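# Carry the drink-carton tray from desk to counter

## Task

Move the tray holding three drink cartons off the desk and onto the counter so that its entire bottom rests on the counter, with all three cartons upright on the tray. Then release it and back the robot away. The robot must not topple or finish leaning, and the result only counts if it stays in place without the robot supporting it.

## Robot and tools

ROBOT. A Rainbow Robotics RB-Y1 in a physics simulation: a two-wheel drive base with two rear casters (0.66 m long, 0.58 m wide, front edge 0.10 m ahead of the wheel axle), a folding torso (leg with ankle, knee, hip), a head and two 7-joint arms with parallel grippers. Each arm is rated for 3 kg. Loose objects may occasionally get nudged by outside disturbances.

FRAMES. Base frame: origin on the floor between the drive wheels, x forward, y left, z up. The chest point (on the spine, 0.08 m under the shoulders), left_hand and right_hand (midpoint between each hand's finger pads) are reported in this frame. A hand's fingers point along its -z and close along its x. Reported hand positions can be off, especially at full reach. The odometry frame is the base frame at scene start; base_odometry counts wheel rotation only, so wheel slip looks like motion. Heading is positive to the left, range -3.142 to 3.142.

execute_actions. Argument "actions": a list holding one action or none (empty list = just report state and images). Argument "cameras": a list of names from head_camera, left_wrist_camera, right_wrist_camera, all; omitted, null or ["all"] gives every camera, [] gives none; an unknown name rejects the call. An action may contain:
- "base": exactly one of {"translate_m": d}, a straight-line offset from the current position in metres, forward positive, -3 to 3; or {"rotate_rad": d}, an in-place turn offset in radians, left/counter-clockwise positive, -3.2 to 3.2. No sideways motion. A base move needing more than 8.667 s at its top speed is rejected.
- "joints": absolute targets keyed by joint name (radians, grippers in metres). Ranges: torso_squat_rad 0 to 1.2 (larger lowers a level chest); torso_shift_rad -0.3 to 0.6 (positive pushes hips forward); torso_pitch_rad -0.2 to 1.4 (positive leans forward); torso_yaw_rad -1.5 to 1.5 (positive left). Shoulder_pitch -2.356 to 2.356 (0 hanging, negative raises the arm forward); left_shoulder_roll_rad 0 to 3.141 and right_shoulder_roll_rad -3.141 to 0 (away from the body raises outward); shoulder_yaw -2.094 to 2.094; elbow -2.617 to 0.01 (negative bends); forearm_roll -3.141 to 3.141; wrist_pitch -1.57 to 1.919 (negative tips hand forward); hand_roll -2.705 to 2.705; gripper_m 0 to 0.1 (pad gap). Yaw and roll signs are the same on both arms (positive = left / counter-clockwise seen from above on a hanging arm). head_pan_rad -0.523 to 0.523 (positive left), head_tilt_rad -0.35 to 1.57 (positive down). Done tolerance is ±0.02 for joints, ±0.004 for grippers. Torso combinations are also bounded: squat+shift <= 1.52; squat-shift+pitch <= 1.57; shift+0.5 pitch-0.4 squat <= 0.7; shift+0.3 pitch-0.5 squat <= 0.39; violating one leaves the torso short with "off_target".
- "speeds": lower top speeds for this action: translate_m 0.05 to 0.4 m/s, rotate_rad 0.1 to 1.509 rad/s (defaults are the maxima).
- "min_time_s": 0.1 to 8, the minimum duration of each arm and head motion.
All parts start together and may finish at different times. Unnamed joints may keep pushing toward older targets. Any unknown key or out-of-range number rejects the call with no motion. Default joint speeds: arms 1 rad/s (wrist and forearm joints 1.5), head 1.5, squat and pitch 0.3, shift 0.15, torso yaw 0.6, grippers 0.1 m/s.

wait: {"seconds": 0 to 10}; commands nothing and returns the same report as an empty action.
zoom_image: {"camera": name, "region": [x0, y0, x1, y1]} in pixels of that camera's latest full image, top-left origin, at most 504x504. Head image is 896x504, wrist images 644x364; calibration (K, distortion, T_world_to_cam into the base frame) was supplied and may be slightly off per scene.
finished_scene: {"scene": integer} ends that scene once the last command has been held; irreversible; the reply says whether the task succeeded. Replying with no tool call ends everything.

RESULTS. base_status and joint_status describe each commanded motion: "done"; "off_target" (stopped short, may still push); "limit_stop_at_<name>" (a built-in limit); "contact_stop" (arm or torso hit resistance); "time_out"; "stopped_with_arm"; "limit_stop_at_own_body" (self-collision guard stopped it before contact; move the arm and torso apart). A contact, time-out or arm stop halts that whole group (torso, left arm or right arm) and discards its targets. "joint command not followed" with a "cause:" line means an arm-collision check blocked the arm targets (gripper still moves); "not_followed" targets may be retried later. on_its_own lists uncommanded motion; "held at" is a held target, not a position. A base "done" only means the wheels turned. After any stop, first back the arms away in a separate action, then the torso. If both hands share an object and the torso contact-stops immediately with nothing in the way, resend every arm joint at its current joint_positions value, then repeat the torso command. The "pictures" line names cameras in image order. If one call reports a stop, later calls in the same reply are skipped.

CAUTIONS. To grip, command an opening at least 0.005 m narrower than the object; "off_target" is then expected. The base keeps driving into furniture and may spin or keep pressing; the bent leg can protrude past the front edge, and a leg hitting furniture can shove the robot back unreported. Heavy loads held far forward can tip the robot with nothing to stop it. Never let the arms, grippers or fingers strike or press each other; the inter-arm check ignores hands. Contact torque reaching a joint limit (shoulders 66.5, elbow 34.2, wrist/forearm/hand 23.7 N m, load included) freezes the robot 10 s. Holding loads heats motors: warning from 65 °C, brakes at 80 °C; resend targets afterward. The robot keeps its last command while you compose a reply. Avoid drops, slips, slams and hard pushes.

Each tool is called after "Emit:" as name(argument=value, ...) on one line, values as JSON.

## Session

Emit:
execute_actions(actions=[{"joints":{"head_pan_rad":-0.5}}], cameras=["head_camera"])

Emit:
execute_actions(actions=[{"joints":{"head_pan_rad":0.5}}], cameras=["head_camera"])

Scene clock: 1.00 s.
base_odometry: x=+0.000 y=+0.000 heading=+0.000 (m, m, rad; odometry frame)
base_status: not commanded
joint_positions: torso_squat_rad=+0.350 torso_shift_rad=+0.000 torso_pitch_rad=-0.001 torso_yaw_rad=+0.000 left_shoulder_pitch_rad=-0.030 left_shoulder_roll_rad=+0.007 left_shoulder_yaw_rad=-0.004 left_elbow_rad=-0.263 left_forearm_roll_rad=+0.002 left_wrist_pitch_rad=-0.011 left_hand_roll_rad=-0.026 left_gripper_m=+0.101 right_shoulder_pitch_rad=+0.005 right_shoulder_roll_rad=-0.008 right_shoulder_yaw_rad=+0.015 right_elbow_rad=-0.296 right_forearm_roll_rad=+0.030 right_wrist_pitch_rad=-0.034 right_hand_roll_rad=-0.038 right_gripper_m=+0.099 head_pan_rad=-0.500 head_tilt_rad=+0.401
joint_status: all done
chest: x=-0.2285 y=+0.0009 z=+1.2474 quat_wxyz=(+1.000, -0.001, -0.001, +0.000) (m; base frame)
left_hand: x=-0.0768 y=+0.2232 z=+0.5781 quat_wxyz=(+0.988, +0.004, -0.151, -0.019) (m; base frame)
right_hand: x=-0.0805 y=-0.2239 z=+0.5791 quat_wxyz=(+0.987, -0.002, -0.163, +0.004) (m; base frame)
pictures: head_camera
camera_calibration (this result's frames):
head_camera: T_world_to_cam=[[-0.519839, -0.853908, -0.0246525, -0.0663171], [-0.315895, 0.218962, -0.923183, 1.32868], [0.793711, -0.472119, -0.38357, 0.663038], [0, 0, 0, 1]] pos_world=[-0.141012, -0.034526, 1.4793]
Images, in order (width x height): head_camera 896x504.

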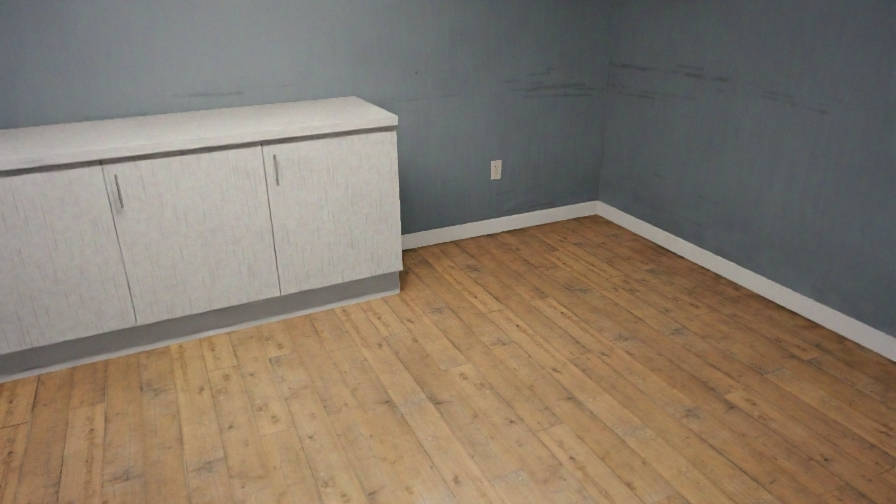

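Scene clock: 2.33 s.
base_odometry: x=+0.000 y=+0.000 heading=+0.000 (m, m, rad; odometry frame)
base_status: not commanded
joint_positions: torso_squat_rad=+0.350 torso_shift_rad=+0.000 torso_pitch_rad=-0.001 torso_yaw_rad=+0.000 left_shoulder_pitch_rad=-0.030 left_shoulder_roll_rad=+0.007 left_shoulder_yaw_rad=-0.004 left_elbow_rad=-0.263 left_forearm_roll_rad=+0.002 left_wrist_pitch_rad=-0.011 left_hand_roll_rad=-0.026 left_gripper_m=+0.101 right_shoulder_pitch_rad=+0.005 right_shoulder_roll_rad=-0.008 right_shoulder_yaw_rad=+0.015 right_elbow_rad=-0.296 right_forearm_roll_rad=+0.030 right_wrist_pitch_rad=-0.034 right_hand_roll_rad=-0.038 right_gripper_m=+0.099 head_pan_rad=+0.500 head_tilt_rad=+0.401
joint_status: all done
chest: x=-0.2285 y=+0.0009 z=+1.2474 quat_wxyz=(+1.000, -0.001, -0.001, +0.000) (m; base frame)
left_hand: x=-0.0768 y=+0.2232 z=+0.5781 quat_wxyz=(+0.988, +0.004, -0.151, -0.019) (m; base frame)
right_hand: x=-0.0805 y=-0.2239 z=+0.5791 quat_wxyz=(+0.987, -0.002, -0.163, +0.004) (m; base frame)
pictures: head_camera
camera_calibration (this result's frames):
head_camera: T_world_to_cam=[[0.437599, -0.898864, -0.0234708, 0.129977], [-0.355345, -0.148899, -0.9228, 1.32037], [0.825976, 0.412156, -0.384565, 0.670181], [0, 0, 0, 1]] pos_world=[-0.141243, 0.0372146, 1.47922]
Images, in order (width x height): head_camera 896x504.

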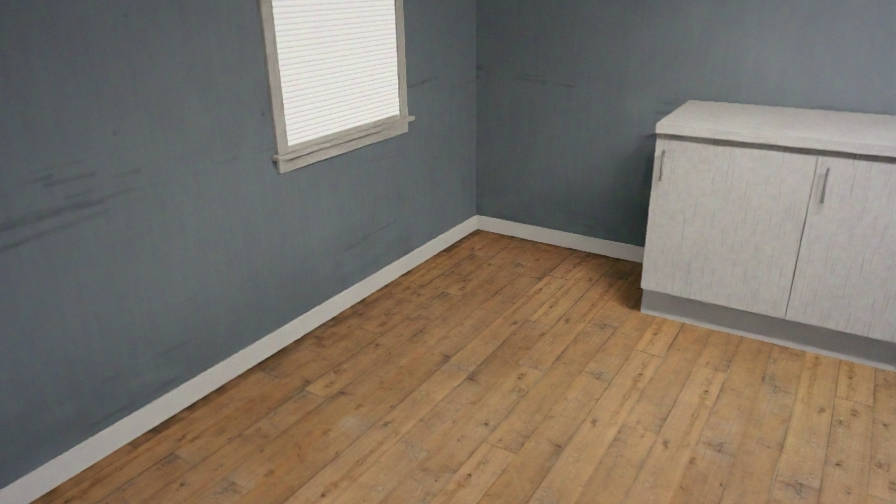

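Emit:
execute_actions(actions=[{"base":{"rotate_rad":-3.14},"joints":{"head_pan_rad":0,"left_shoulder_pitch_rad":-0.8,"left_elbow_rad":-0.9,"left_wrist_pitch_rad":1.7,"left_hand_roll_rad":1.57,"left_shoulder_roll_rad":0.22,"right_shoulder_pitch_rad":-0.8,"right_elbow_rad":-0.9,"right_wrist_pitch_rad":1.7,"right_hand_roll_rad":-1.57,"right_shoulder_roll_rad":-0.2,"left_forearm_roll_rad":0.16,"right_forearm_roll_rad":-0.16,"left_shoulder_yaw_rad":0.13,"right_shoulder_yaw_rad":-0.13}}], cameras=["head_camera"])

Scene clock: 13.90 s.
base_odometry: x=+0.000 y=+0.000 heading=-3.139 (m, m, rad; odometry frame)
base_status: done
joint_positions: torso_squat_rad=+0.350 torso_shift_rad=+0.000 torso_pitch_rad=-0.001 torso_yaw_rad=+0.000 left_shoulder_pitch_rad=-0.800 left_shoulder_roll_rad=+0.220 left_shoulder_yaw_rad=+0.130 left_elbow_rad=-0.900 left_forearm_roll_rad=+0.160 left_wrist_pitch_rad=+1.700 left_hand_roll_rad=+1.570 left_gripper_m=+0.101 right_shoulder_pitch_rad=-0.800 right_shoulder_roll_rad=-0.200 right_shoulder_yaw_rad=-0.130 right_elbow_rad=-0.900 right_forearm_roll_rad=-0.160 right_wrist_pitch_rad=+1.700 right_hand_roll_rad=-1.570 right_gripper_m=+0.099 head_pan_rad=+0.000 head_tilt_rad=+0.401
joint_status: all done
chest: x=-0.2286 y=+0.0008 z=+1.2474 quat_wxyz=(+1.000, -0.001, -0.001, +0.000) (m; base frame)
left_hand: x=+0.2455 y=+0.2502 z=+0.9277 quat_wxyz=(+0.714, +0.005, +0.001, +0.700) (m; base frame)
right_hand: x=+0.2439 y=-0.2369 z=+0.9256 quat_wxyz=(+0.719, -0.003, +0.007, -0.694) (m; base frame)
pictures: head_camera
camera_calibration (this result's frames):
head_camera: T_world_to_cam=[[-0.0468193, -0.998616, -0.023963, 0.0306144], [-0.382423, 0.0400809, -0.923118, 1.31498], [0.922801, -0.0340557, -0.38377, 0.689658], [0, 0, 0, 1]] pos_world=[-0.132106, 0.00135327, 1.47928]
Images, in order (width x height): head_camera 896x504.

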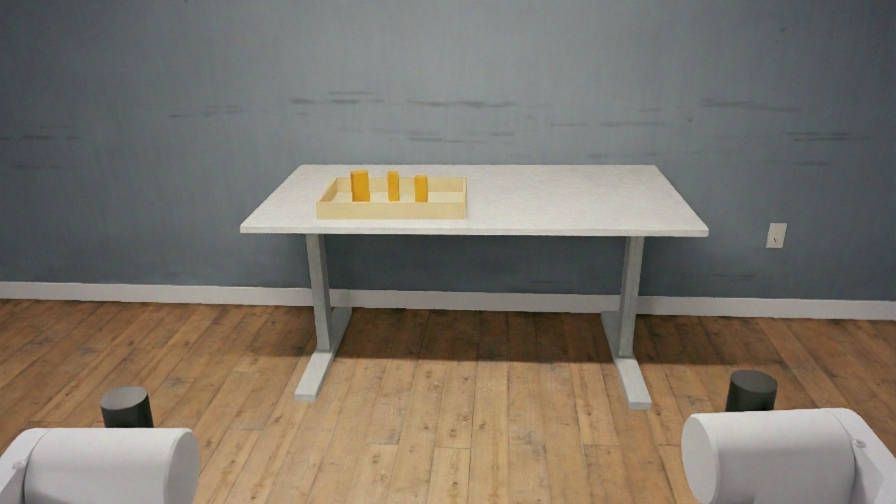

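Emit:
execute_actions(actions=[{"base":{"rotate_rad":0.15},"joints":{"torso_shift_rad":0.3,"torso_squat_rad":0.2,"head_tilt_rad":0.7}}], cameras=[])

Emit:
execute_actions(actions=[{"base":{"translate_m":1.2}}], cameras=[])

Emit:
execute_actions(actions=[{"base":{"rotate_rad":-0.22}}], cameras=["head_camera"])

Scene clock: 29.73 s.
base_odometry: x=+0.000 y=+0.000 heading=-2.990 (m, m, rad; odometry frame)
base_status: done
joint_positions: torso_squat_rad=+0.200 torso_shift_rad=+0.300 torso_pitch_rad=-0.001 torso_yaw_rad=+0.000 left_shoulder_pitch_rad=-0.800 left_shoulder_roll_rad=+0.220 left_shoulder_yaw_rad=+0.130 left_elbow_rad=-0.900 left_forearm_roll_rad=+0.160 left_wrist_pitch_rad=+1.700 left_hand_roll_rad=+1.570 left_gripper_m=+0.101 right_shoulder_pitch_rad=-0.800 right_shoulder_roll_rad=-0.200 right_shoulder_yaw_rad=-0.130 right_elbow_rad=-0.900 right_forearm_roll_rad=-0.160 right_wrist_pitch_rad=+1.700 right_hand_roll_rad=-1.570 right_gripper_m=+0.099 head_pan_rad=+0.000 head_tilt_rad=+0.700
joint_status: all done
chest: x=-0.0255 y=+0.0008 z=+1.2453 quat_wxyz=(+1.000, -0.001, +0.000, +0.000) (m; base frame)
left_hand: x=+0.4484 y=+0.2502 z=+0.9255 quat_wxyz=(+0.714, +0.005, +0.001, +0.700) (m; base frame)
right_hand: x=+0.4469 y=-0.2369 z=+0.9233 quat_wxyz=(+0.719, -0.003, +0.007, -0.694) (m; base frame)
pictures: none
No camera images: the call's "cameras" was empty. Leave "cameras" out to get every camera's image.

Scene clock: 34.30 s.
base_odometry: x=-1.187 y=-0.180 heading=-2.991 (m, m, rad; odometry frame)
base_status: done
joint_positions: torso_squat_rad=+0.200 torso_shift_rad=+0.300 torso_pitch_rad=-0.001 torso_yaw_rad=+0.000 left_shoulder_pitch_rad=-0.800 left_shoulder_roll_rad=+0.220 left_shoulder_yaw_rad=+0.130 left_elbow_rad=-0.900 left_forearm_roll_rad=+0.160 left_wrist_pitch_rad=+1.700 left_hand_roll_rad=+1.570 left_gripper_m=+0.101 right_shoulder_pitch_rad=-0.800 right_shoulder_roll_rad=-0.200 right_shoulder_yaw_rad=-0.130 right_elbow_rad=-0.900 right_forearm_roll_rad=-0.160 right_wrist_pitch_rad=+1.700 right_hand_roll_rad=-1.570 right_gripper_m=+0.099 head_pan_rad=+0.000 head_tilt_rad=+0.700
joint_status: not commanded
chest: x=-0.0255 y=+0.0008 z=+1.2453 quat_wxyz=(+1.000, -0.001, -0.001, +0.000) (m; base frame)
left_hand: x=+0.4484 y=+0.2502 z=+0.9255 quat_wxyz=(+0.714, +0.006, +0.001, +0.700) (m; base frame)
right_hand: x=+0.4468 y=-0.2369 z=+0.9233 quat_wxyz=(+0.719, -0.003, +0.007, -0.694) (m; base frame)
pictures: none
No camera images: the call's "cameras" was empty. Leave "cameras" out to get every camera's image.

Scene clock: 35.97 s.
base_odometry: x=-1.187 y=-0.180 heading=+3.073 (m, m, rad; odometry frame)
base_status: done
joint_positions: torso_squat_rad=+0.200 torso_shift_rad=+0.300 torso_pitch_rad=-0.001 torso_yaw_rad=+0.000 left_shoulder_pitch_rad=-0.800 left_shoulder_roll_rad=+0.220 left_shoulder_yaw_rad=+0.130 left_elbow_rad=-0.900 left_forearm_roll_rad=+0.160 left_wrist_pitch_rad=+1.700 left_hand_roll_rad=+1.570 left_gripper_m=+0.101 right_shoulder_pitch_rad=-0.800 right_shoulder_roll_rad=-0.200 right_shoulder_yaw_rad=-0.130 right_elbow_rad=-0.900 right_forearm_roll_rad=-0.160 right_wrist_pitch_rad=+1.700 right_hand_roll_rad=-1.570 right_gripper_m=+0.099 head_pan_rad=+0.000 head_tilt_rad=+0.700
joint_status: not commanded
chest: x=-0.0255 y=+0.0008 z=+1.2453 quat_wxyz=(+1.000, -0.001, -0.001, +0.000) (m; base frame)
left_hand: x=+0.4484 y=+0.2502 z=+0.9255 quat_wxyz=(+0.714, +0.006, +0.001, +0.700) (m; base frame)
right_hand: x=+0.4468 y=-0.2369 z=+0.9233 quat_wxyz=(+0.719, -0.003, +0.007, -0.694) (m; base frame)
pictures: head_camera
camera_calibration (this result's frames):
head_camera: T_world_to_cam=[[-0.0521254, -0.9986, -0.00894658, 0.0183217], [-0.637711, 0.0401791, -0.769227, 1.16735], [0.76851, -0.0343909, -0.638913, 0.869626], [0, 0, 0, 1]] pos_world=[0.0770738, 0.0013, 1.45374]
Images, in order (width x height): head_camera 896x504.

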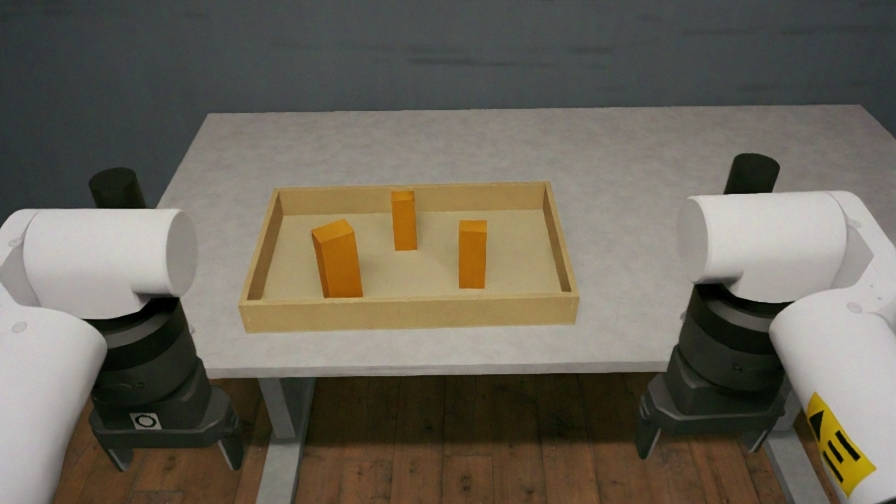

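Emit:
execute_actions(actions=[{"base":{"translate_m":0.52},"joints":{"head_tilt_rad":0.9,"left_forearm_roll_rad":0.15,"left_shoulder_roll_rad":0.26,"right_forearm_roll_rad":-0.18,"right_shoulder_roll_rad":-0.14,"right_elbow_rad":-0.94,"right_wrist_pitch_rad":1.74}}], cameras=[])

Emit:
execute_actions(actions=[{"joints":{"torso_squat_rad":0.6}}])

Scene clock: 48.10 s.
base_odometry: x=-1.706 y=-0.145 heading=+3.073 (m, m, rad; odometry frame)
base_status: done
joint_positions: torso_squat_rad=+0.200 torso_shift_rad=+0.300 torso_pitch_rad=-0.001 torso_yaw_rad=+0.000 left_shoulder_pitch_rad=-0.800 left_shoulder_roll_rad=+0.260 left_shoulder_yaw_rad=+0.130 left_elbow_rad=-0.900 left_forearm_roll_rad=+0.150 left_wrist_pitch_rad=+1.700 left_hand_roll_rad=+1.570 left_gripper_m=+0.101 right_shoulder_pitch_rad=-0.800 right_shoulder_roll_rad=-0.140 right_shoulder_yaw_rad=-0.130 right_elbow_rad=-0.940 right_forearm_roll_rad=-0.180 right_wrist_pitch_rad=+1.740 right_hand_roll_rad=-1.570 right_gripper_m=+0.099 head_pan_rad=+0.000 head_tilt_rad=+0.900
joint_status: all done
chest: x=-0.0256 y=+0.0008 z=+1.2453 quat_wxyz=(+1.000, -0.001, -0.001, +0.000) (m; base frame)
left_hand: x=+0.4511 y=+0.2764 z=+0.9313 quat_wxyz=(+0.704, +0.016, -0.016, +0.710) (m; base frame)
right_hand: x=+0.4402 y=-0.1955 z=+0.9268 quat_wxyz=(+0.736, +0.013, +0.034, -0.676) (m; base frame)
pictures: none
No camera images: the call's "cameras" was empty. Leave "cameras" out to get every camera's image.

Scene clock: 50.23 s.
base_odometry: x=-1.706 y=-0.145 heading=+3.073 (m, m, rad; odometry frame)
base_status: not commanded
joint_positions: torso_squat_rad=+0.600 torso_shift_rad=+0.300 torso_pitch_rad=-0.001 torso_yaw_rad=+0.000 left_shoulder_pitch_rad=-0.800 left_shoulder_roll_rad=+0.260 left_shoulder_yaw_rad=+0.130 left_elbow_rad=-0.900 left_forearm_roll_rad=+0.150 left_wrist_pitch_rad=+1.700 left_hand_roll_rad=+1.570 left_gripper_m=+0.101 right_shoulder_pitch_rad=-0.800 right_shoulder_roll_rad=-0.140 right_shoulder_yaw_rad=-0.130 right_elbow_rad=-0.940 right_forearm_roll_rad=-0.180 right_wrist_pitch_rad=+1.740 right_hand_roll_rad=-1.570 right_gripper_m=+0.099 head_pan_rad=+0.000 head_tilt_rad=+0.900
joint_status: all done
chest: x=-0.0577 y=+0.0008 z=+1.1419 quat_wxyz=(+1.000, -0.001, -0.001, +0.000) (m; base frame)
left_hand: x=+0.4190 y=+0.2763 z=+0.8280 quat_wxyz=(+0.704, +0.015, -0.016, +0.710) (m; base frame)
right_hand: x=+0.4081 y=-0.1956 z=+0.8234 quat_wxyz=(+0.736, +0.013, +0.034, -0.676) (m; base frame)
pictures: head_camera, left_wrist_camera, right_wrist_camera
camera_calibration (this result's frames):
head_camera: T_world_to_cam=[[-0.0530524, -0.99859, 0.00169981, 0.00134883], [-0.777655, 0.0402467, -0.627401, 0.871895], [0.626448, -0.034607, -0.778694, 1.01074], [0, 0, 0, 1]] pos_world=[0.0449272, 0.00123477, 1.33408]
left_wrist_camera: T_world_to_cam=[[-0.0367565, 0.998654, 0.036581, -0.293221], [0.732234, 0.00200352, 0.68105, -0.845386], [0.680061, 0.0518189, -0.731322, 0.396469], [0, 0, 0, 1]] pos_world=[0.33862, 0.273976, 0.876424]
right_wrist_camera: T_world_to_cam=[[-0.0739194, 0.997095, 0.0183478, 0.214054], [0.796333, 0.0479408, 0.602956, -0.77656], [0.600325, 0.0591811, -0.797564, 0.510478], [0, 0, 0, 1]] pos_world=[0.327771, -0.206414, 0.871442]
Images, in order (width x height): head_camera 896x504, left_wrist_camera 644x364, right_wrist_camera 644x364.

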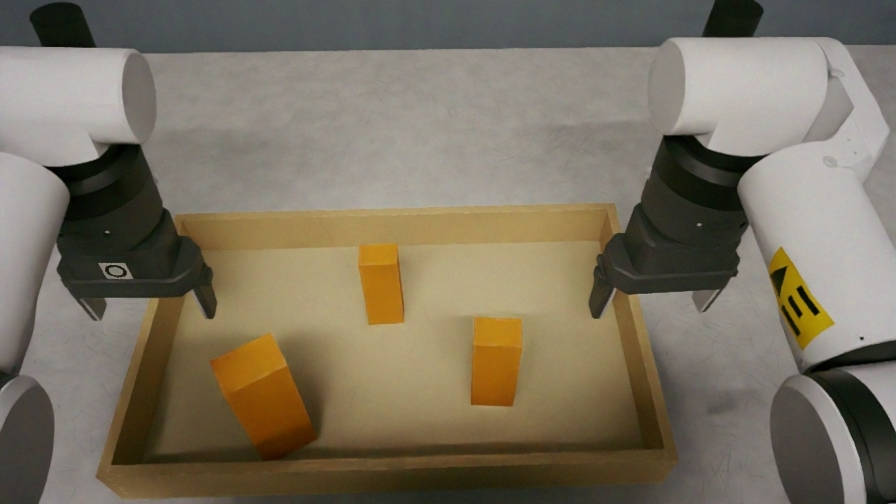

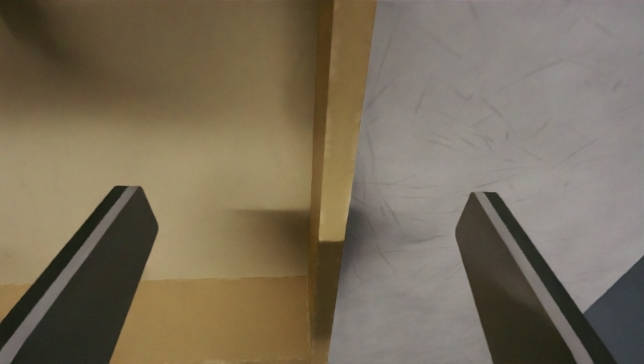

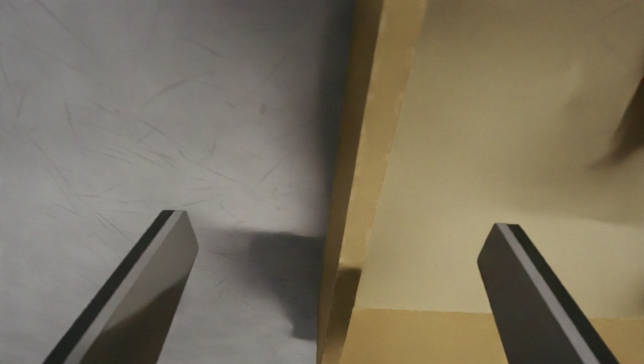

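Emit:
execute_actions(actions=[{"base":{"rotate_rad":0.025},"joints":{"torso_squat_rad":0.73}}])

Emit:
execute_actions(actions=[{"joints":{"left_gripper_m":0,"right_gripper_m":0}}], cameras=[])

Emit:
execute_actions(actions=[{"joints":{"torso_squat_rad":0}}], cameras=["head_camera"])

Scene clock: 58.57 s.
base_odometry: x=-1.706 y=-0.145 heading=+3.098 (m, m, rad; odometry frame)
base_status: done
joint_positions: torso_squat_rad=+0.730 torso_shift_rad=+0.300 torso_pitch_rad=-0.001 torso_yaw_rad=+0.000 left_shoulder_pitch_rad=-0.800 left_shoulder_roll_rad=+0.260 left_shoulder_yaw_rad=+0.130 left_elbow_rad=-0.900 left_forearm_roll_rad=+0.150 left_wrist_pitch_rad=+1.700 left_hand_roll_rad=+1.570 left_gripper_m=+0.101 right_shoulder_pitch_rad=-0.800 right_shoulder_roll_rad=-0.140 right_shoulder_yaw_rad=-0.130 right_elbow_rad=-0.940 right_forearm_roll_rad=-0.180 right_wrist_pitch_rad=+1.740 right_hand_roll_rad=-1.570 right_gripper_m=+0.099 head_pan_rad=+0.000 head_tilt_rad=+0.900
joint_status: all done
chest: x=-0.0743 y=+0.0007 z=+1.0883 quat_wxyz=(+1.000, -0.001, -0.001, +0.000) (m; base frame)
left_hand: x=+0.4024 y=+0.2763 z=+0.7744 quat_wxyz=(+0.704, +0.015, -0.016, +0.710) (m; base frame)
right_hand: x=+0.3915 y=-0.1956 z=+0.7698 quat_wxyz=(+0.736, +0.013, +0.034, -0.676) (m; base frame)
pictures: head_camera, left_wrist_camera, right_wrist_camera
camera_calibration (this result's frames):
head_camera: T_world_to_cam=[[-0.0530597, -0.99859, 0.00169891, 0.000520306], [-0.777645, 0.0402525, -0.627414, 0.825369], [0.626461, -0.0346115, -0.778684, 0.979381], [0, 0, 0, 1]] pos_world=[0.0283287, 0.00119429, 1.28048]
left_wrist_camera: T_world_to_cam=[[-0.0367544, 0.998655, 0.0365806, -0.291829], [0.732233, 0.00200226, 0.681051, -0.796727], [0.680062, 0.0518171, -0.731322, 0.36855], [0, 0, 0, 1]] pos_world=[0.322027, 0.273935, 0.822815]
right_wrist_camera: T_world_to_cam=[[-0.0739047, 0.997097, 0.0183465, 0.213853], [0.796332, 0.0479297, 0.602958, -0.731021], [0.600328, 0.0591713, -0.797562, 0.477682], [0, 0, 0, 1]] pos_world=[0.311174, -0.20646, 0.817833]
Images, in order (width x height): head_camera 896x504, left_wrist_camera 644x364, right_wrist_camera 644x364.

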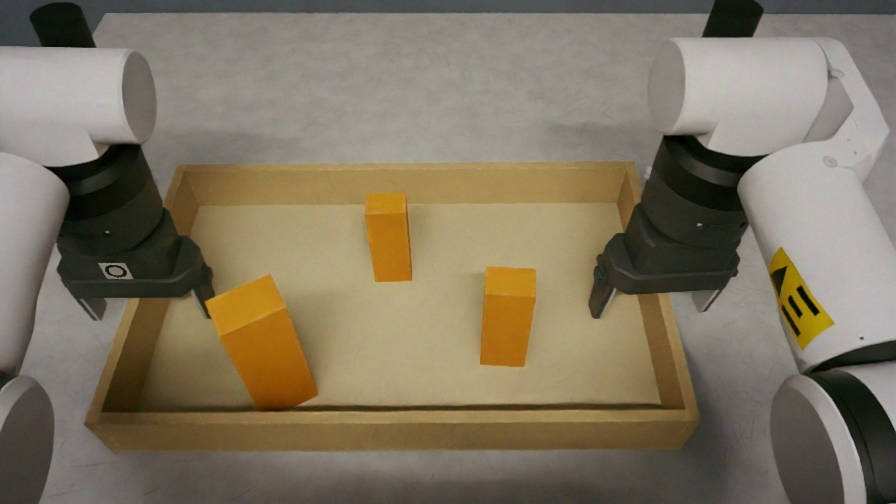

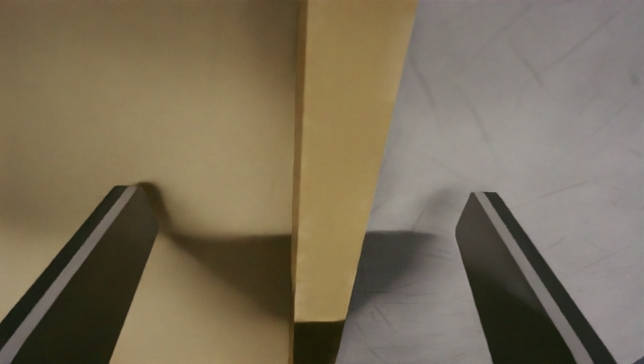

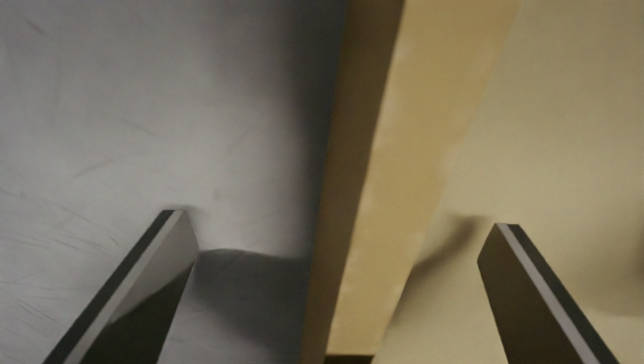

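Scene clock: 60.07 s.
base_odometry: x=-1.706 y=-0.145 heading=+3.098 (m, m, rad; odometry frame)
base_status: not commanded
joint_positions: torso_squat_rad=+0.730 torso_shift_rad=+0.300 torso_pitch_rad=-0.001 torso_yaw_rad=+0.000 left_shoulder_pitch_rad=-0.800 left_shoulder_roll_rad=+0.261 left_shoulder_yaw_rad=+0.130 left_elbow_rad=-0.900 left_forearm_roll_rad=+0.150 left_wrist_pitch_rad=+1.700 left_hand_roll_rad=+1.570 left_gripper_m=+0.013 right_shoulder_pitch_rad=-0.800 right_shoulder_roll_rad=-0.140 right_shoulder_yaw_rad=-0.130 right_elbow_rad=-0.940 right_forearm_roll_rad=-0.179 right_wrist_pitch_rad=+1.740 right_hand_roll_rad=-1.570 right_gripper_m=+0.012 head_pan_rad=+0.000 head_tilt_rad=+0.900
joint_status: left_gripper_m off_target (ended at +0.013, target +0.000); right_gripper_m off_target (ended at +0.012, target +0.000)
chest: x=-0.0743 y=+0.0007 z=+1.0883 quat_wxyz=(+1.000, -0.001, -0.001, +0.000) (m; base frame)
left_hand: x=+0.4024 y=+0.2766 z=+0.7744 quat_wxyz=(+0.704, +0.016, -0.016, +0.710) (m; base frame)
right_hand: x=+0.3916 y=-0.1961 z=+0.7698 quat_wxyz=(+0.736, +0.013, +0.033, -0.676) (m; base frame)
pictures: none
No camera images: the call's "cameras" was empty. Leave "cameras" out to get every camera's image.

Scene clock: 63.30 s.
base_odometry: x=-1.706 y=-0.145 heading=+3.098 (m, m, rad; odometry frame)
base_status: not commanded
joint_positions: torso_squat_rad=+0.000 torso_shift_rad=+0.300 torso_pitch_rad=+0.000 torso_yaw_rad=+0.000 left_shoulder_pitch_rad=-0.800 left_shoulder_roll_rad=+0.260 left_shoulder_yaw_rad=+0.130 left_elbow_rad=-0.900 left_forearm_roll_rad=+0.150 left_wrist_pitch_rad=+1.700 left_hand_roll_rad=+1.570 left_gripper_m=+0.013 right_shoulder_pitch_rad=-0.799 right_shoulder_roll_rad=-0.140 right_shoulder_yaw_rad=-0.130 right_elbow_rad=-0.939 right_forearm_roll_rad=-0.179 right_wrist_pitch_rad=+1.740 right_hand_roll_rad=-1.570 right_gripper_m=+0.012 head_pan_rad=+0.000 head_tilt_rad=+0.900
joint_status: all done
chest: x=-0.0211 y=+0.0008 z=+1.2586 quat_wxyz=(+1.000, -0.001, +0.000, +0.000) (m; base frame)
left_hand: x=+0.4552 y=+0.2767 z=+0.9442 quat_wxyz=(+0.704, +0.016, -0.015, +0.710) (m; base frame)
right_hand: x=+0.4441 y=-0.1961 z=+0.9393 quat_wxyz=(+0.736, +0.012, +0.034, -0.676) (m; base frame)
pictures: head_camera
camera_calibration (this result's frames):
head_camera: T_world_to_cam=[[-0.0530506, -0.99859, 0.00174503, 0.00312145], [-0.778193, 0.0402466, -0.626735, 0.972744], [0.625781, -0.0346066, -0.779231, 1.07938], [0, 0, 0, 1]] pos_world=[0.081694, 0.00132097, 1.45073]
Images, in order (width x height): head_camera 896x504.

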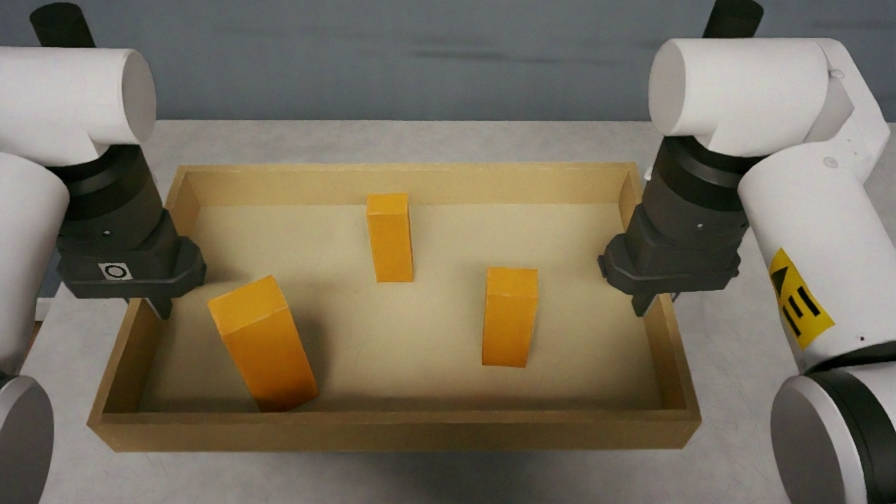

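Emit:
execute_actions(actions=[{"base":{"translate_m":-1.5},"joints":{"torso_pitch_rad":-0.085,"left_wrist_pitch_rad":1.785,"right_wrist_pitch_rad":1.825},"min_time_s":0.8}], cameras=[])

Emit:
execute_actions(actions=[{"base":{"rotate_rad":3.11},"speeds":{"rotate_rad":0.9},"joints":{"torso_pitch_rad":-0.17,"left_wrist_pitch_rad":1.87,"right_wrist_pitch_rad":1.91,"head_tilt_rad":0.7},"min_time_s":0.8}], cameras=["head_camera"])

Emit:
execute_actions(actions=[{"base":{"translate_m":1.7}}], cameras=["head_camera"])

Scene clock: 77.47 s.
base_odometry: x=-0.207 y=-0.210 heading=+3.098 (m, m, rad; odometry frame)
base_status: done
joint_positions: torso_squat_rad=+0.000 torso_shift_rad=+0.300 torso_pitch_rad=-0.085 torso_yaw_rad=+0.000 left_shoulder_pitch_rad=-0.800 left_shoulder_roll_rad=+0.260 left_shoulder_yaw_rad=+0.130 left_elbow_rad=-0.900 left_forearm_roll_rad=+0.150 left_wrist_pitch_rad=+1.785 left_hand_roll_rad=+1.570 left_gripper_m=+0.013 right_shoulder_pitch_rad=-0.799 right_shoulder_roll_rad=-0.140 right_shoulder_yaw_rad=-0.130 right_elbow_rad=-0.939 right_forearm_roll_rad=-0.180 right_wrist_pitch_rad=+1.825 right_hand_roll_rad=-1.570 right_gripper_m=+0.012 head_pan_rad=+0.000 head_tilt_rad=+0.900
joint_status: all done
chest: x=-0.0471 y=+0.0008 z=+1.2575 quat_wxyz=(+0.999, -0.001, -0.042, +0.000) (m; base frame)
left_hand: x=+0.4342 y=+0.2760 z=+0.9833 quat_wxyz=(+0.703, +0.016, -0.014, +0.711) (m; base frame)
right_hand: x=+0.4237 y=-0.1977 z=+0.9781 quat_wxyz=(+0.738, +0.009, +0.032, -0.674) (m; base frame)
pictures: none
No camera images: the call's "cameras" was empty. Leave "cameras" out to get every camera's image.

Scene clock: 83.07 s.
base_odometry: x=-0.207 y=-0.210 heading=-0.076 (m, m, rad; odometry frame)
base_status: done
joint_positions: torso_squat_rad=+0.000 torso_shift_rad=+0.300 torso_pitch_rad=-0.170 torso_yaw_rad=+0.000 left_shoulder_pitch_rad=-0.800 left_shoulder_roll_rad=+0.259 left_shoulder_yaw_rad=+0.130 left_elbow_rad=-0.900 left_forearm_roll_rad=+0.151 left_wrist_pitch_rad=+1.870 left_hand_roll_rad=+1.570 left_gripper_m=+0.013 right_shoulder_pitch_rad=-0.799 right_shoulder_roll_rad=-0.140 right_shoulder_yaw_rad=-0.130 right_elbow_rad=-0.939 right_forearm_roll_rad=-0.180 right_wrist_pitch_rad=+1.910 right_hand_roll_rad=-1.570 right_gripper_m=+0.012 head_pan_rad=+0.000 head_tilt_rad=+0.700
joint_status: all done
chest: x=-0.0732 y=+0.0008 z=+1.2542 quat_wxyz=(+0.996, -0.001, -0.085, +0.000) (m; base frame)
left_hand: x=+0.4101 y=+0.2754 z=+1.0209 quat_wxyz=(+0.702, +0.015, -0.014, +0.712) (m; base frame)
right_hand: x=+0.4001 y=-0.1991 z=+1.0154 quat_wxyz=(+0.740, +0.007, +0.029, -0.672) (m; base frame)
pictures: head_camera
camera_calibration (this result's frames):
head_camera: T_world_to_cam=[[-0.0497594, -0.998608, -0.0175189, 0.0268693], [-0.499777, 0.0400822, -0.865226, 1.27427], [0.864724, -0.0342976, -0.501076, 0.746087], [0, 0, 0, 1]] pos_world=[-0.00696905, 0.00134521, 1.47685]
Images, in order (width x height): head_camera 896x504.

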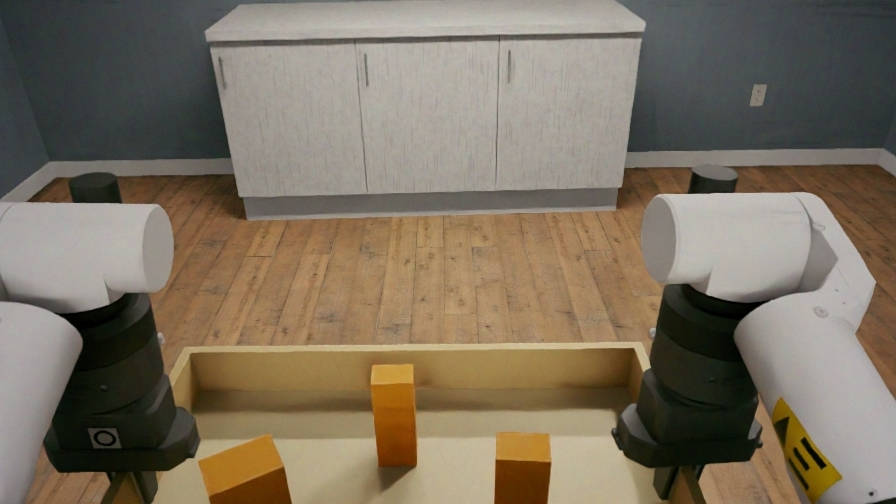

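Scene clock: 88.80 s.
base_odometry: x=+1.488 y=-0.338 heading=-0.076 (m, m, rad; odometry frame)
base_status: done
joint_positions: torso_squat_rad=+0.000 torso_shift_rad=+0.300 torso_pitch_rad=-0.169 torso_yaw_rad=+0.000 left_shoulder_pitch_rad=-0.800 left_shoulder_roll_rad=+0.259 left_shoulder_yaw_rad=+0.130 left_elbow_rad=-0.900 left_forearm_roll_rad=+0.151 left_wrist_pitch_rad=+1.870 left_hand_roll_rad=+1.570 left_gripper_m=+0.013 right_shoulder_pitch_rad=-0.799 right_shoulder_roll_rad=-0.140 right_shoulder_yaw_rad=-0.130 right_elbow_rad=-0.939 right_forearm_roll_rad=-0.180 right_wrist_pitch_rad=+1.910 right_hand_roll_rad=-1.570 right_gripper_m=+0.012 head_pan_rad=+0.000 head_tilt_rad=+0.700
joint_status: not commanded
chest: x=-0.0731 y=+0.0008 z=+1.2542 quat_wxyz=(+0.996, -0.001, -0.085, +0.000) (m; base frame)
left_hand: x=+0.4101 y=+0.2754 z=+1.0208 quat_wxyz=(+0.702, +0.015, -0.014, +0.712) (m; base frame)
right_hand: x=+0.4001 y=-0.1991 z=+1.0154 quat_wxyz=(+0.740, +0.007, +0.029, -0.672) (m; base frame)
pictures: head_camera
camera_calibration (this result's frames):
head_camera: T_world_to_cam=[[-0.0497615, -0.998608, -0.0175136, 0.0268663], [-0.499867, 0.0400823, -0.865174, 1.27423], [0.864671, -0.0342979, -0.501166, 0.746128], [0, 0, 0, 1]] pos_world=[-0.00687131, 0.00134532, 1.47684]
Images, in order (width x height): head_camera 896x504.

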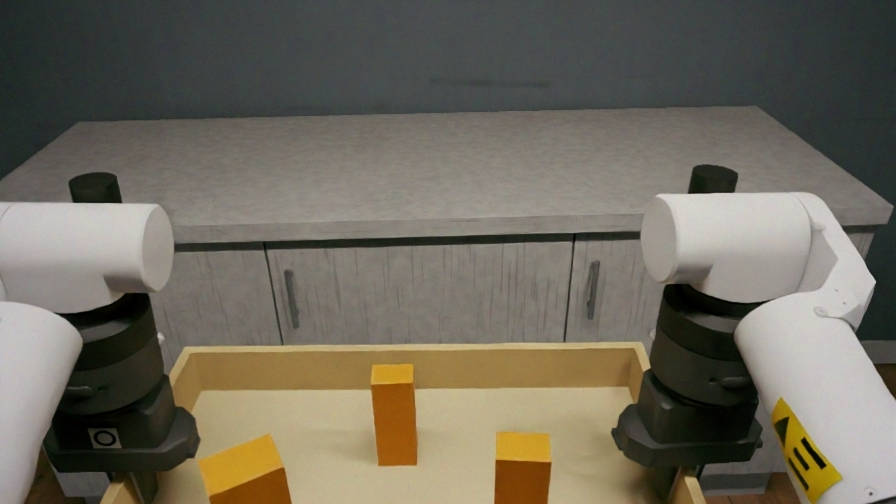

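Emit:
execute_actions(actions=[{"base":{"translate_m":0.84},"speeds":{"translate_m":0.25},"joints":{"head_tilt_rad":1.2}}], cameras=["head_camera"])

Emit:
execute_actions(actions=[{"joints":{"torso_squat_rad":0.3}}], cameras=["head_camera","right_wrist_camera"])

Scene clock: 103.90 s.
base_odometry: x=+2.326 y=-0.402 heading=-0.076 (m, m, rad; odometry frame)
base_status: done
joint_positions: torso_squat_rad=+0.000 torso_shift_rad=+0.300 torso_pitch_rad=-0.169 torso_yaw_rad=+0.000 left_shoulder_pitch_rad=-0.800 left_shoulder_roll_rad=+0.259 left_shoulder_yaw_rad=+0.130 left_elbow_rad=-0.900 left_forearm_roll_rad=+0.151 left_wrist_pitch_rad=+1.870 left_hand_roll_rad=+1.570 left_gripper_m=+0.013 right_shoulder_pitch_rad=-0.799 right_shoulder_roll_rad=-0.140 right_shoulder_yaw_rad=-0.130 right_elbow_rad=-0.939 right_forearm_roll_rad=-0.180 right_wrist_pitch_rad=+1.910 right_hand_roll_rad=-1.570 right_gripper_m=+0.012 head_pan_rad=+0.000 head_tilt_rad=+1.200
joint_status: all done
chest: x=-0.0731 y=+0.0008 z=+1.2542 quat_wxyz=(+0.996, -0.001, -0.085, +0.000) (m; base frame)
left_hand: x=+0.4101 y=+0.2754 z=+1.0208 quat_wxyz=(+0.702, +0.015, -0.014, +0.712) (m; base frame)
right_hand: x=+0.4001 y=-0.1991 z=+1.0154 quat_wxyz=(+0.740, +0.007, +0.029, -0.672) (m; base frame)
pictures: head_camera
camera_calibration (this result's frames):
head_camera: T_world_to_cam=[[-0.0525998, -0.998577, 0.00878824, -0.0116479], [-0.853403, 0.0403792, -0.519685, 0.741392], [0.518591, -0.0348353, -0.854313, 1.23053], [0, 0, 0, 1]] pos_world=[-0.00604496, 0.00129747, 1.43665]
Images, in order (width x height): head_camera 896x504.

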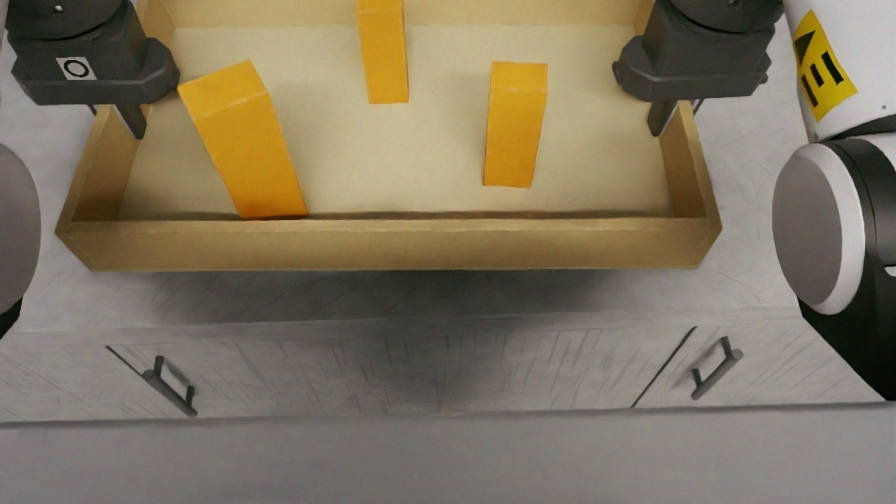

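Scene clock: 105.70 s.
base_odometry: x=+2.326 y=-0.402 heading=-0.076 (m, m, rad; odometry frame)
base_status: not commanded
joint_positions: torso_squat_rad=+0.300 torso_shift_rad=+0.300 torso_pitch_rad=-0.170 torso_yaw_rad=+0.000 left_shoulder_pitch_rad=-0.800 left_shoulder_roll_rad=+0.259 left_shoulder_yaw_rad=+0.130 left_elbow_rad=-0.900 left_forearm_roll_rad=+0.151 left_wrist_pitch_rad=+1.870 left_hand_roll_rad=+1.570 left_gripper_m=+0.013 right_shoulder_pitch_rad=-0.799 right_shoulder_roll_rad=-0.140 right_shoulder_yaw_rad=-0.130 right_elbow_rad=-0.939 right_forearm_roll_rad=-0.180 right_wrist_pitch_rad=+1.910 right_hand_roll_rad=-1.570 right_gripper_m=+0.012 head_pan_rad=+0.000 head_tilt_rad=+1.200
joint_status: all done
chest: x=-0.0825 y=+0.0008 z=+1.2243 quat_wxyz=(+0.996, -0.001, -0.085, +0.000) (m; base frame)
left_hand: x=+0.4008 y=+0.2754 z=+0.9911 quat_wxyz=(+0.702, +0.015, -0.014, +0.712) (m; base frame)
right_hand: x=+0.3908 y=-0.1991 z=+0.9856 quat_wxyz=(+0.740, +0.007, +0.029, -0.672) (m; base frame)
pictures: head_camera, right_wrist_camera
camera_calibration (this result's frames):
head_camera: T_world_to_cam=[[-0.0526021, -0.998577, 0.00877341, -0.0118833], [-0.853256, 0.040379, -0.519927, 0.71818], [0.518833, -0.0348352, -0.854166, 1.20973], [0, 0, 0, 1]] pos_world=[-0.0154814, 0.00127542, 1.40682]
right_wrist_camera: T_world_to_cam=[[-0.0836034, 0.996493, 0.00341929, 0.231708], [0.796955, 0.0648019, 0.600553, -0.85493], [0.598226, 0.0529333, -0.799578, 0.652022], [0, 0, 0, 1]] pos_world=[0.310656, -0.210008, 1.03398]
Images, in order (width x height): head_camera 896x504, right_wrist_camera 644x364.

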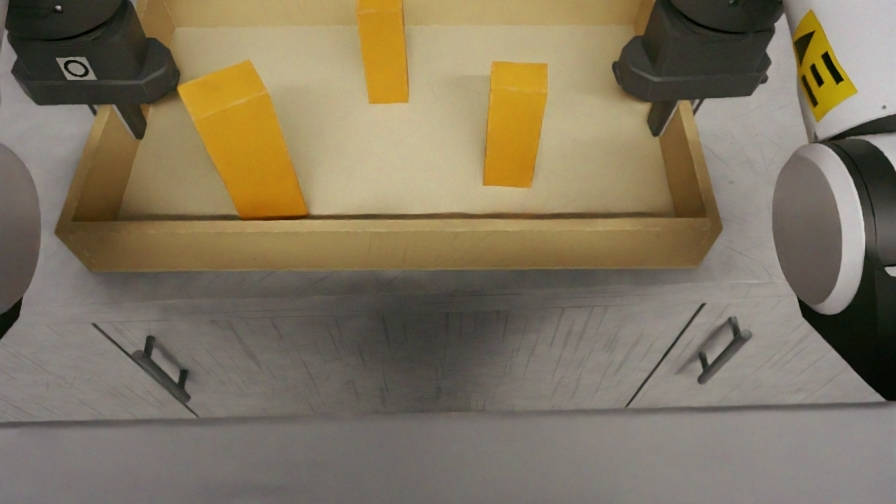

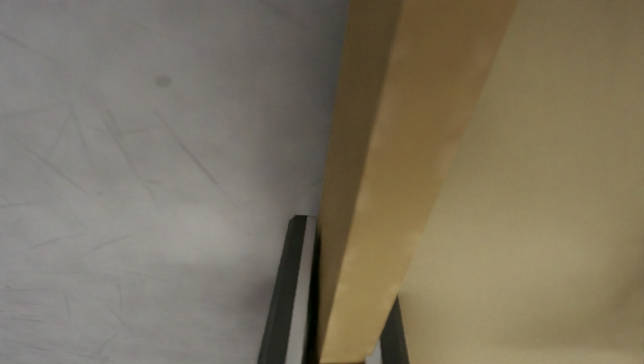

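Emit:
execute_actions(actions=[{"base":{"translate_m":0.08},"speeds":{"translate_m":0.1}}], cameras=[])

Emit:
execute_actions(actions=[{"joints":{"torso_squat_rad":0.37}}], cameras=["head_camera"])

Scene clock: 111.53 s.
base_odometry: x=+2.406 y=-0.408 heading=-0.076 (m, m, rad; odometry frame)
base_status: done
joint_positions: torso_squat_rad=+0.300 torso_shift_rad=+0.300 torso_pitch_rad=-0.169 torso_yaw_rad=+0.000 left_shoulder_pitch_rad=-0.800 left_shoulder_roll_rad=+0.259 left_shoulder_yaw_rad=+0.130 left_elbow_rad=-0.900 left_forearm_roll_rad=+0.151 left_wrist_pitch_rad=+1.870 left_hand_roll_rad=+1.570 left_gripper_m=+0.013 right_shoulder_pitch_rad=-0.799 right_shoulder_roll_rad=-0.140 right_shoulder_yaw_rad=-0.130 right_elbow_rad=-0.939 right_forearm_roll_rad=-0.180 right_wrist_pitch_rad=+1.910 right_hand_roll_rad=-1.570 right_gripper_m=+0.012 head_pan_rad=+0.000 head_tilt_rad=+1.200
joint_status: not commanded
chest: x=-0.0823 y=+0.0008 z=+1.2243 quat_wxyz=(+0.996, -0.001, -0.085, +0.000) (m; base frame)
left_hand: x=+0.4009 y=+0.2754 z=+0.9910 quat_wxyz=(+0.702, +0.015, -0.014, +0.712) (m; base frame)
right_hand: x=+0.3909 y=-0.1991 z=+0.9855 quat_wxyz=(+0.740, +0.006, +0.029, -0.672) (m; base frame)
pictures: none
No camera images: the call's "cameras" was empty. Leave "cameras" out to get every camera's image.

Scene clock: 112.50 s.
base_odometry: x=+2.405 y=-0.408 heading=-0.076 (m, m, rad; odometry frame)
base_status: not commanded
joint_positions: torso_squat_rad=+0.370 torso_shift_rad=+0.300 torso_pitch_rad=-0.170 torso_yaw_rad=+0.000 left_shoulder_pitch_rad=-0.800 left_shoulder_roll_rad=+0.259 left_shoulder_yaw_rad=+0.130 left_elbow_rad=-0.900 left_forearm_roll_rad=+0.151 left_wrist_pitch_rad=+1.870 left_hand_roll_rad=+1.570 left_gripper_m=+0.013 right_shoulder_pitch_rad=-0.799 right_shoulder_roll_rad=-0.140 right_shoulder_yaw_rad=-0.130 right_elbow_rad=-0.939 right_forearm_roll_rad=-0.180 right_wrist_pitch_rad=+1.910 right_hand_roll_rad=-1.570 right_gripper_m=+0.012 head_pan_rad=+0.000 head_tilt_rad=+1.200
joint_status: all done
chest: x=-0.0873 y=+0.0008 z=+1.2089 quat_wxyz=(+0.996, -0.001, -0.085, +0.000) (m; base frame)
left_hand: x=+0.3960 y=+0.2754 z=+0.9758 quat_wxyz=(+0.702, +0.015, -0.014, +0.712) (m; base frame)
right_hand: x=+0.3860 y=-0.1991 z=+0.9703 quat_wxyz=(+0.740, +0.007, +0.029, -0.672) (m; base frame)
pictures: head_camera
camera_calibration (this result's frames):
head_camera: T_world_to_cam=[[-0.0526023, -0.998577, 0.00877245, -0.0120098], [-0.853249, 0.0403792, -0.519938, 0.706125], [0.518843, -0.034835, -0.854159, 1.19906], [0, 0, 0, 1]] pos_world=[-0.0202548, 0.00126373, 1.39143]
Images, in order (width x height): head_camera 896x504.

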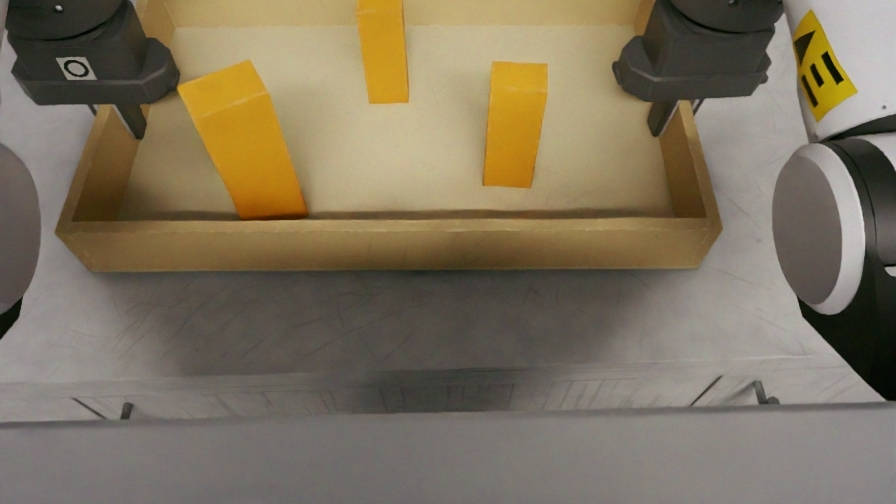

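Emit:
execute_actions(actions=[{"joints":{"torso_squat_rad":0.42}}], cameras=[])

Scene clock: 122.30 s.
base_odometry: x=+2.406 y=-0.408 heading=-0.076 (m, m, rad; odometry frame)
base_status: not commanded
joint_positions: torso_squat_rad=+0.420 torso_shift_rad=+0.300 torso_pitch_rad=-0.171 torso_yaw_rad=+0.000 left_shoulder_pitch_rad=-0.801 left_shoulder_roll_rad=+0.259 left_shoulder_yaw_rad=+0.130 left_elbow_rad=-0.900 left_forearm_roll_rad=+0.150 left_wrist_pitch_rad=+1.870 left_hand_roll_rad=+1.570 left_gripper_m=+0.013 right_shoulder_pitch_rad=-0.801 right_shoulder_roll_rad=-0.140 right_shoulder_yaw_rad=-0.130 right_elbow_rad=-0.941 right_forearm_roll_rad=-0.180 right_wrist_pitch_rad=+1.910 right_hand_roll_rad=-1.570 right_gripper_m=+0.012 head_pan_rad=+0.000 head_tilt_rad=+1.200
joint_status: all done
chest: x=-0.0918 y=+0.0008 z=+1.1961 quat_wxyz=(+0.996, -0.001, -0.085, +0.000) (m; base frame)
left_hand: x=+0.3923 y=+0.2754 z=+0.9641 quat_wxyz=(+0.702, +0.014, -0.015, +0.712) (m; base frame)
right_hand: x=+0.3826 y=-0.1990 z=+0.9591 quat_wxyz=(+0.740, +0.008, +0.028, -0.672) (m; base frame)
pictures: none
No camera images: the call's "cameras" was empty. Leave "cameras" out to get every camera's image.

Contact.

Emit:
execute_actions(actions=[{"joints":{"left_gripper_m":0.06,"right_gripper_m":0.06}}], cameras=[])

Emit:
execute_actions(actions=[{"joints":{"torso_squat_rad":0,"left_shoulder_pitch_rad":-0.87,"right_shoulder_pitch_rad":-0.87},"min_time_s":1.5}], cameras=[])

Emit:
execute_actions(actions=[{"base":{"translate_m":-0.5},"joints":{"torso_shift_rad":0.1,"head_tilt_rad":0.7}}], cameras=["head_camera"])

Emit:
finished_scene(scene=2)

Scene clock: 132.60 s.
base_odometry: x=+2.405 y=-0.408 heading=-0.076 (m, m, rad; odometry frame)
base_status: not commanded
joint_positions: torso_squat_rad=+0.420 torso_shift_rad=+0.300 torso_pitch_rad=-0.170 torso_yaw_rad=+0.000 left_shoulder_pitch_rad=-0.800 left_shoulder_roll_rad=+0.260 left_shoulder_yaw_rad=+0.130 left_elbow_rad=-0.900 left_forearm_roll_rad=+0.150 left_wrist_pitch_rad=+1.870 left_hand_roll_rad=+1.570 left_gripper_m=+0.060 right_shoulder_pitch_rad=-0.800 right_shoulder_roll_rad=-0.140 right_shoulder_yaw_rad=-0.130 right_elbow_rad=-0.940 right_forearm_roll_rad=-0.180 right_wrist_pitch_rad=+1.910 right_hand_roll_rad=-1.570 right_gripper_m=+0.060 head_pan_rad=+0.000 head_tilt_rad=+1.200
joint_status: all done
chest: x=-0.0915 y=+0.0008 z=+1.1961 quat_wxyz=(+0.996, -0.001, -0.085, +0.000) (m; base frame)
left_hand: x=+0.3922 y=+0.2757 z=+0.9636 quat_wxyz=(+0.702, +0.015, -0.015, +0.712) (m; base frame)
right_hand: x=+0.3824 y=-0.1991 z=+0.9585 quat_wxyz=(+0.740, +0.007, +0.028, -0.672) (m; base frame)
pictures: none
No camera images: the call's "cameras" was empty. Leave "cameras" out to get every camera's image.

Scene clock: 134.80 s.
base_odometry: x=+2.405 y=-0.408 heading=-0.076 (m, m, rad; odometry frame)
base_status: not commanded
joint_positions: torso_squat_rad=+0.000 torso_shift_rad=+0.300 torso_pitch_rad=-0.170 torso_yaw_rad=+0.000 left_shoulder_pitch_rad=-0.870 left_shoulder_roll_rad=+0.260 left_shoulder_yaw_rad=+0.130 left_elbow_rad=-0.900 left_forearm_roll_rad=+0.150 left_wrist_pitch_rad=+1.870 left_hand_roll_rad=+1.570 left_gripper_m=+0.060 right_shoulder_pitch_rad=-0.869 right_shoulder_roll_rad=-0.140 right_shoulder_yaw_rad=-0.130 right_elbow_rad=-0.940 right_forearm_roll_rad=-0.180 right_wrist_pitch_rad=+1.910 right_hand_roll_rad=-1.570 right_gripper_m=+0.060 head_pan_rad=+0.000 head_tilt_rad=+1.200
joint_status: all done
chest: x=-0.0734 y=+0.0008 z=+1.2542 quat_wxyz=(+0.996, -0.001, -0.085, +0.000) (m; base frame)
left_hand: x=+0.4306 y=+0.2651 z=+1.0548 quat_wxyz=(+0.709, -0.007, -0.039, +0.704) (m; base frame)
right_hand: x=+0.4195 y=-0.1886 z=+1.0486 quat_wxyz=(+0.748, +0.027, +0.003, -0.663) (m; base frame)
pictures: none
No camera images: the call's "cameras" was empty. Leave "cameras" out to get every camera's image.

Scene clock: 137.67 s.
base_odometry: x=+1.907 y=-0.370 heading=-0.077 (m, m, rad; odometry frame)
base_status: done
joint_positions: torso_squat_rad=+0.000 torso_shift_rad=+0.100 torso_pitch_rad=-0.170 torso_yaw_rad=+0.000 left_shoulder_pitch_rad=-0.870 left_shoulder_roll_rad=+0.260 left_shoulder_yaw_rad=+0.130 left_elbow_rad=-0.900 left_forearm_roll_rad=+0.150 left_wrist_pitch_rad=+1.870 left_hand_roll_rad=+1.570 left_gripper_m=+0.060 right_shoulder_pitch_rad=-0.870 right_shoulder_roll_rad=-0.140 right_shoulder_yaw_rad=-0.130 right_elbow_rad=-0.940 right_forearm_roll_rad=-0.180 right_wrist_pitch_rad=+1.910 right_hand_roll_rad=-1.570 right_gripper_m=+0.060 head_pan_rad=+0.000 head_tilt_rad=+0.700
joint_status: all done
chest: x=-0.2105 y=+0.0009 z=+1.2820 quat_wxyz=(+0.996, -0.001, -0.085, +0.000) (m; base frame)
left_hand: x=+0.2936 y=+0.2651 z=+1.0829 quat_wxyz=(+0.709, -0.007, -0.039, +0.704) (m; base frame)
right_hand: x=+0.2824 y=-0.1885 z=+1.0766 quat_wxyz=(+0.748, +0.027, +0.003, -0.663) (m; base frame)
pictures: head_camera
camera_calibration (this result's frames):
head_camera: T_world_to_cam=[[-0.0497596, -0.998607, -0.0175288, 0.0205633], [-0.499231, 0.0400692, -0.865542, 1.2302], [0.865039, -0.0343181, -0.500529, 0.878119], [0, 0, 0, 1]] pos_world=[-0.144432, 0.001377, 1.50467]
Images, in order (width x height): head_camera 896x504.

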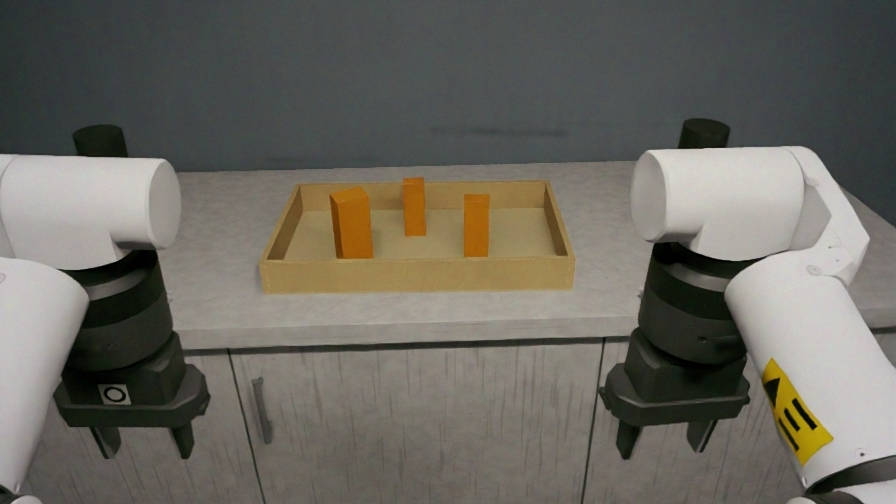

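The scene is finished: the task was done.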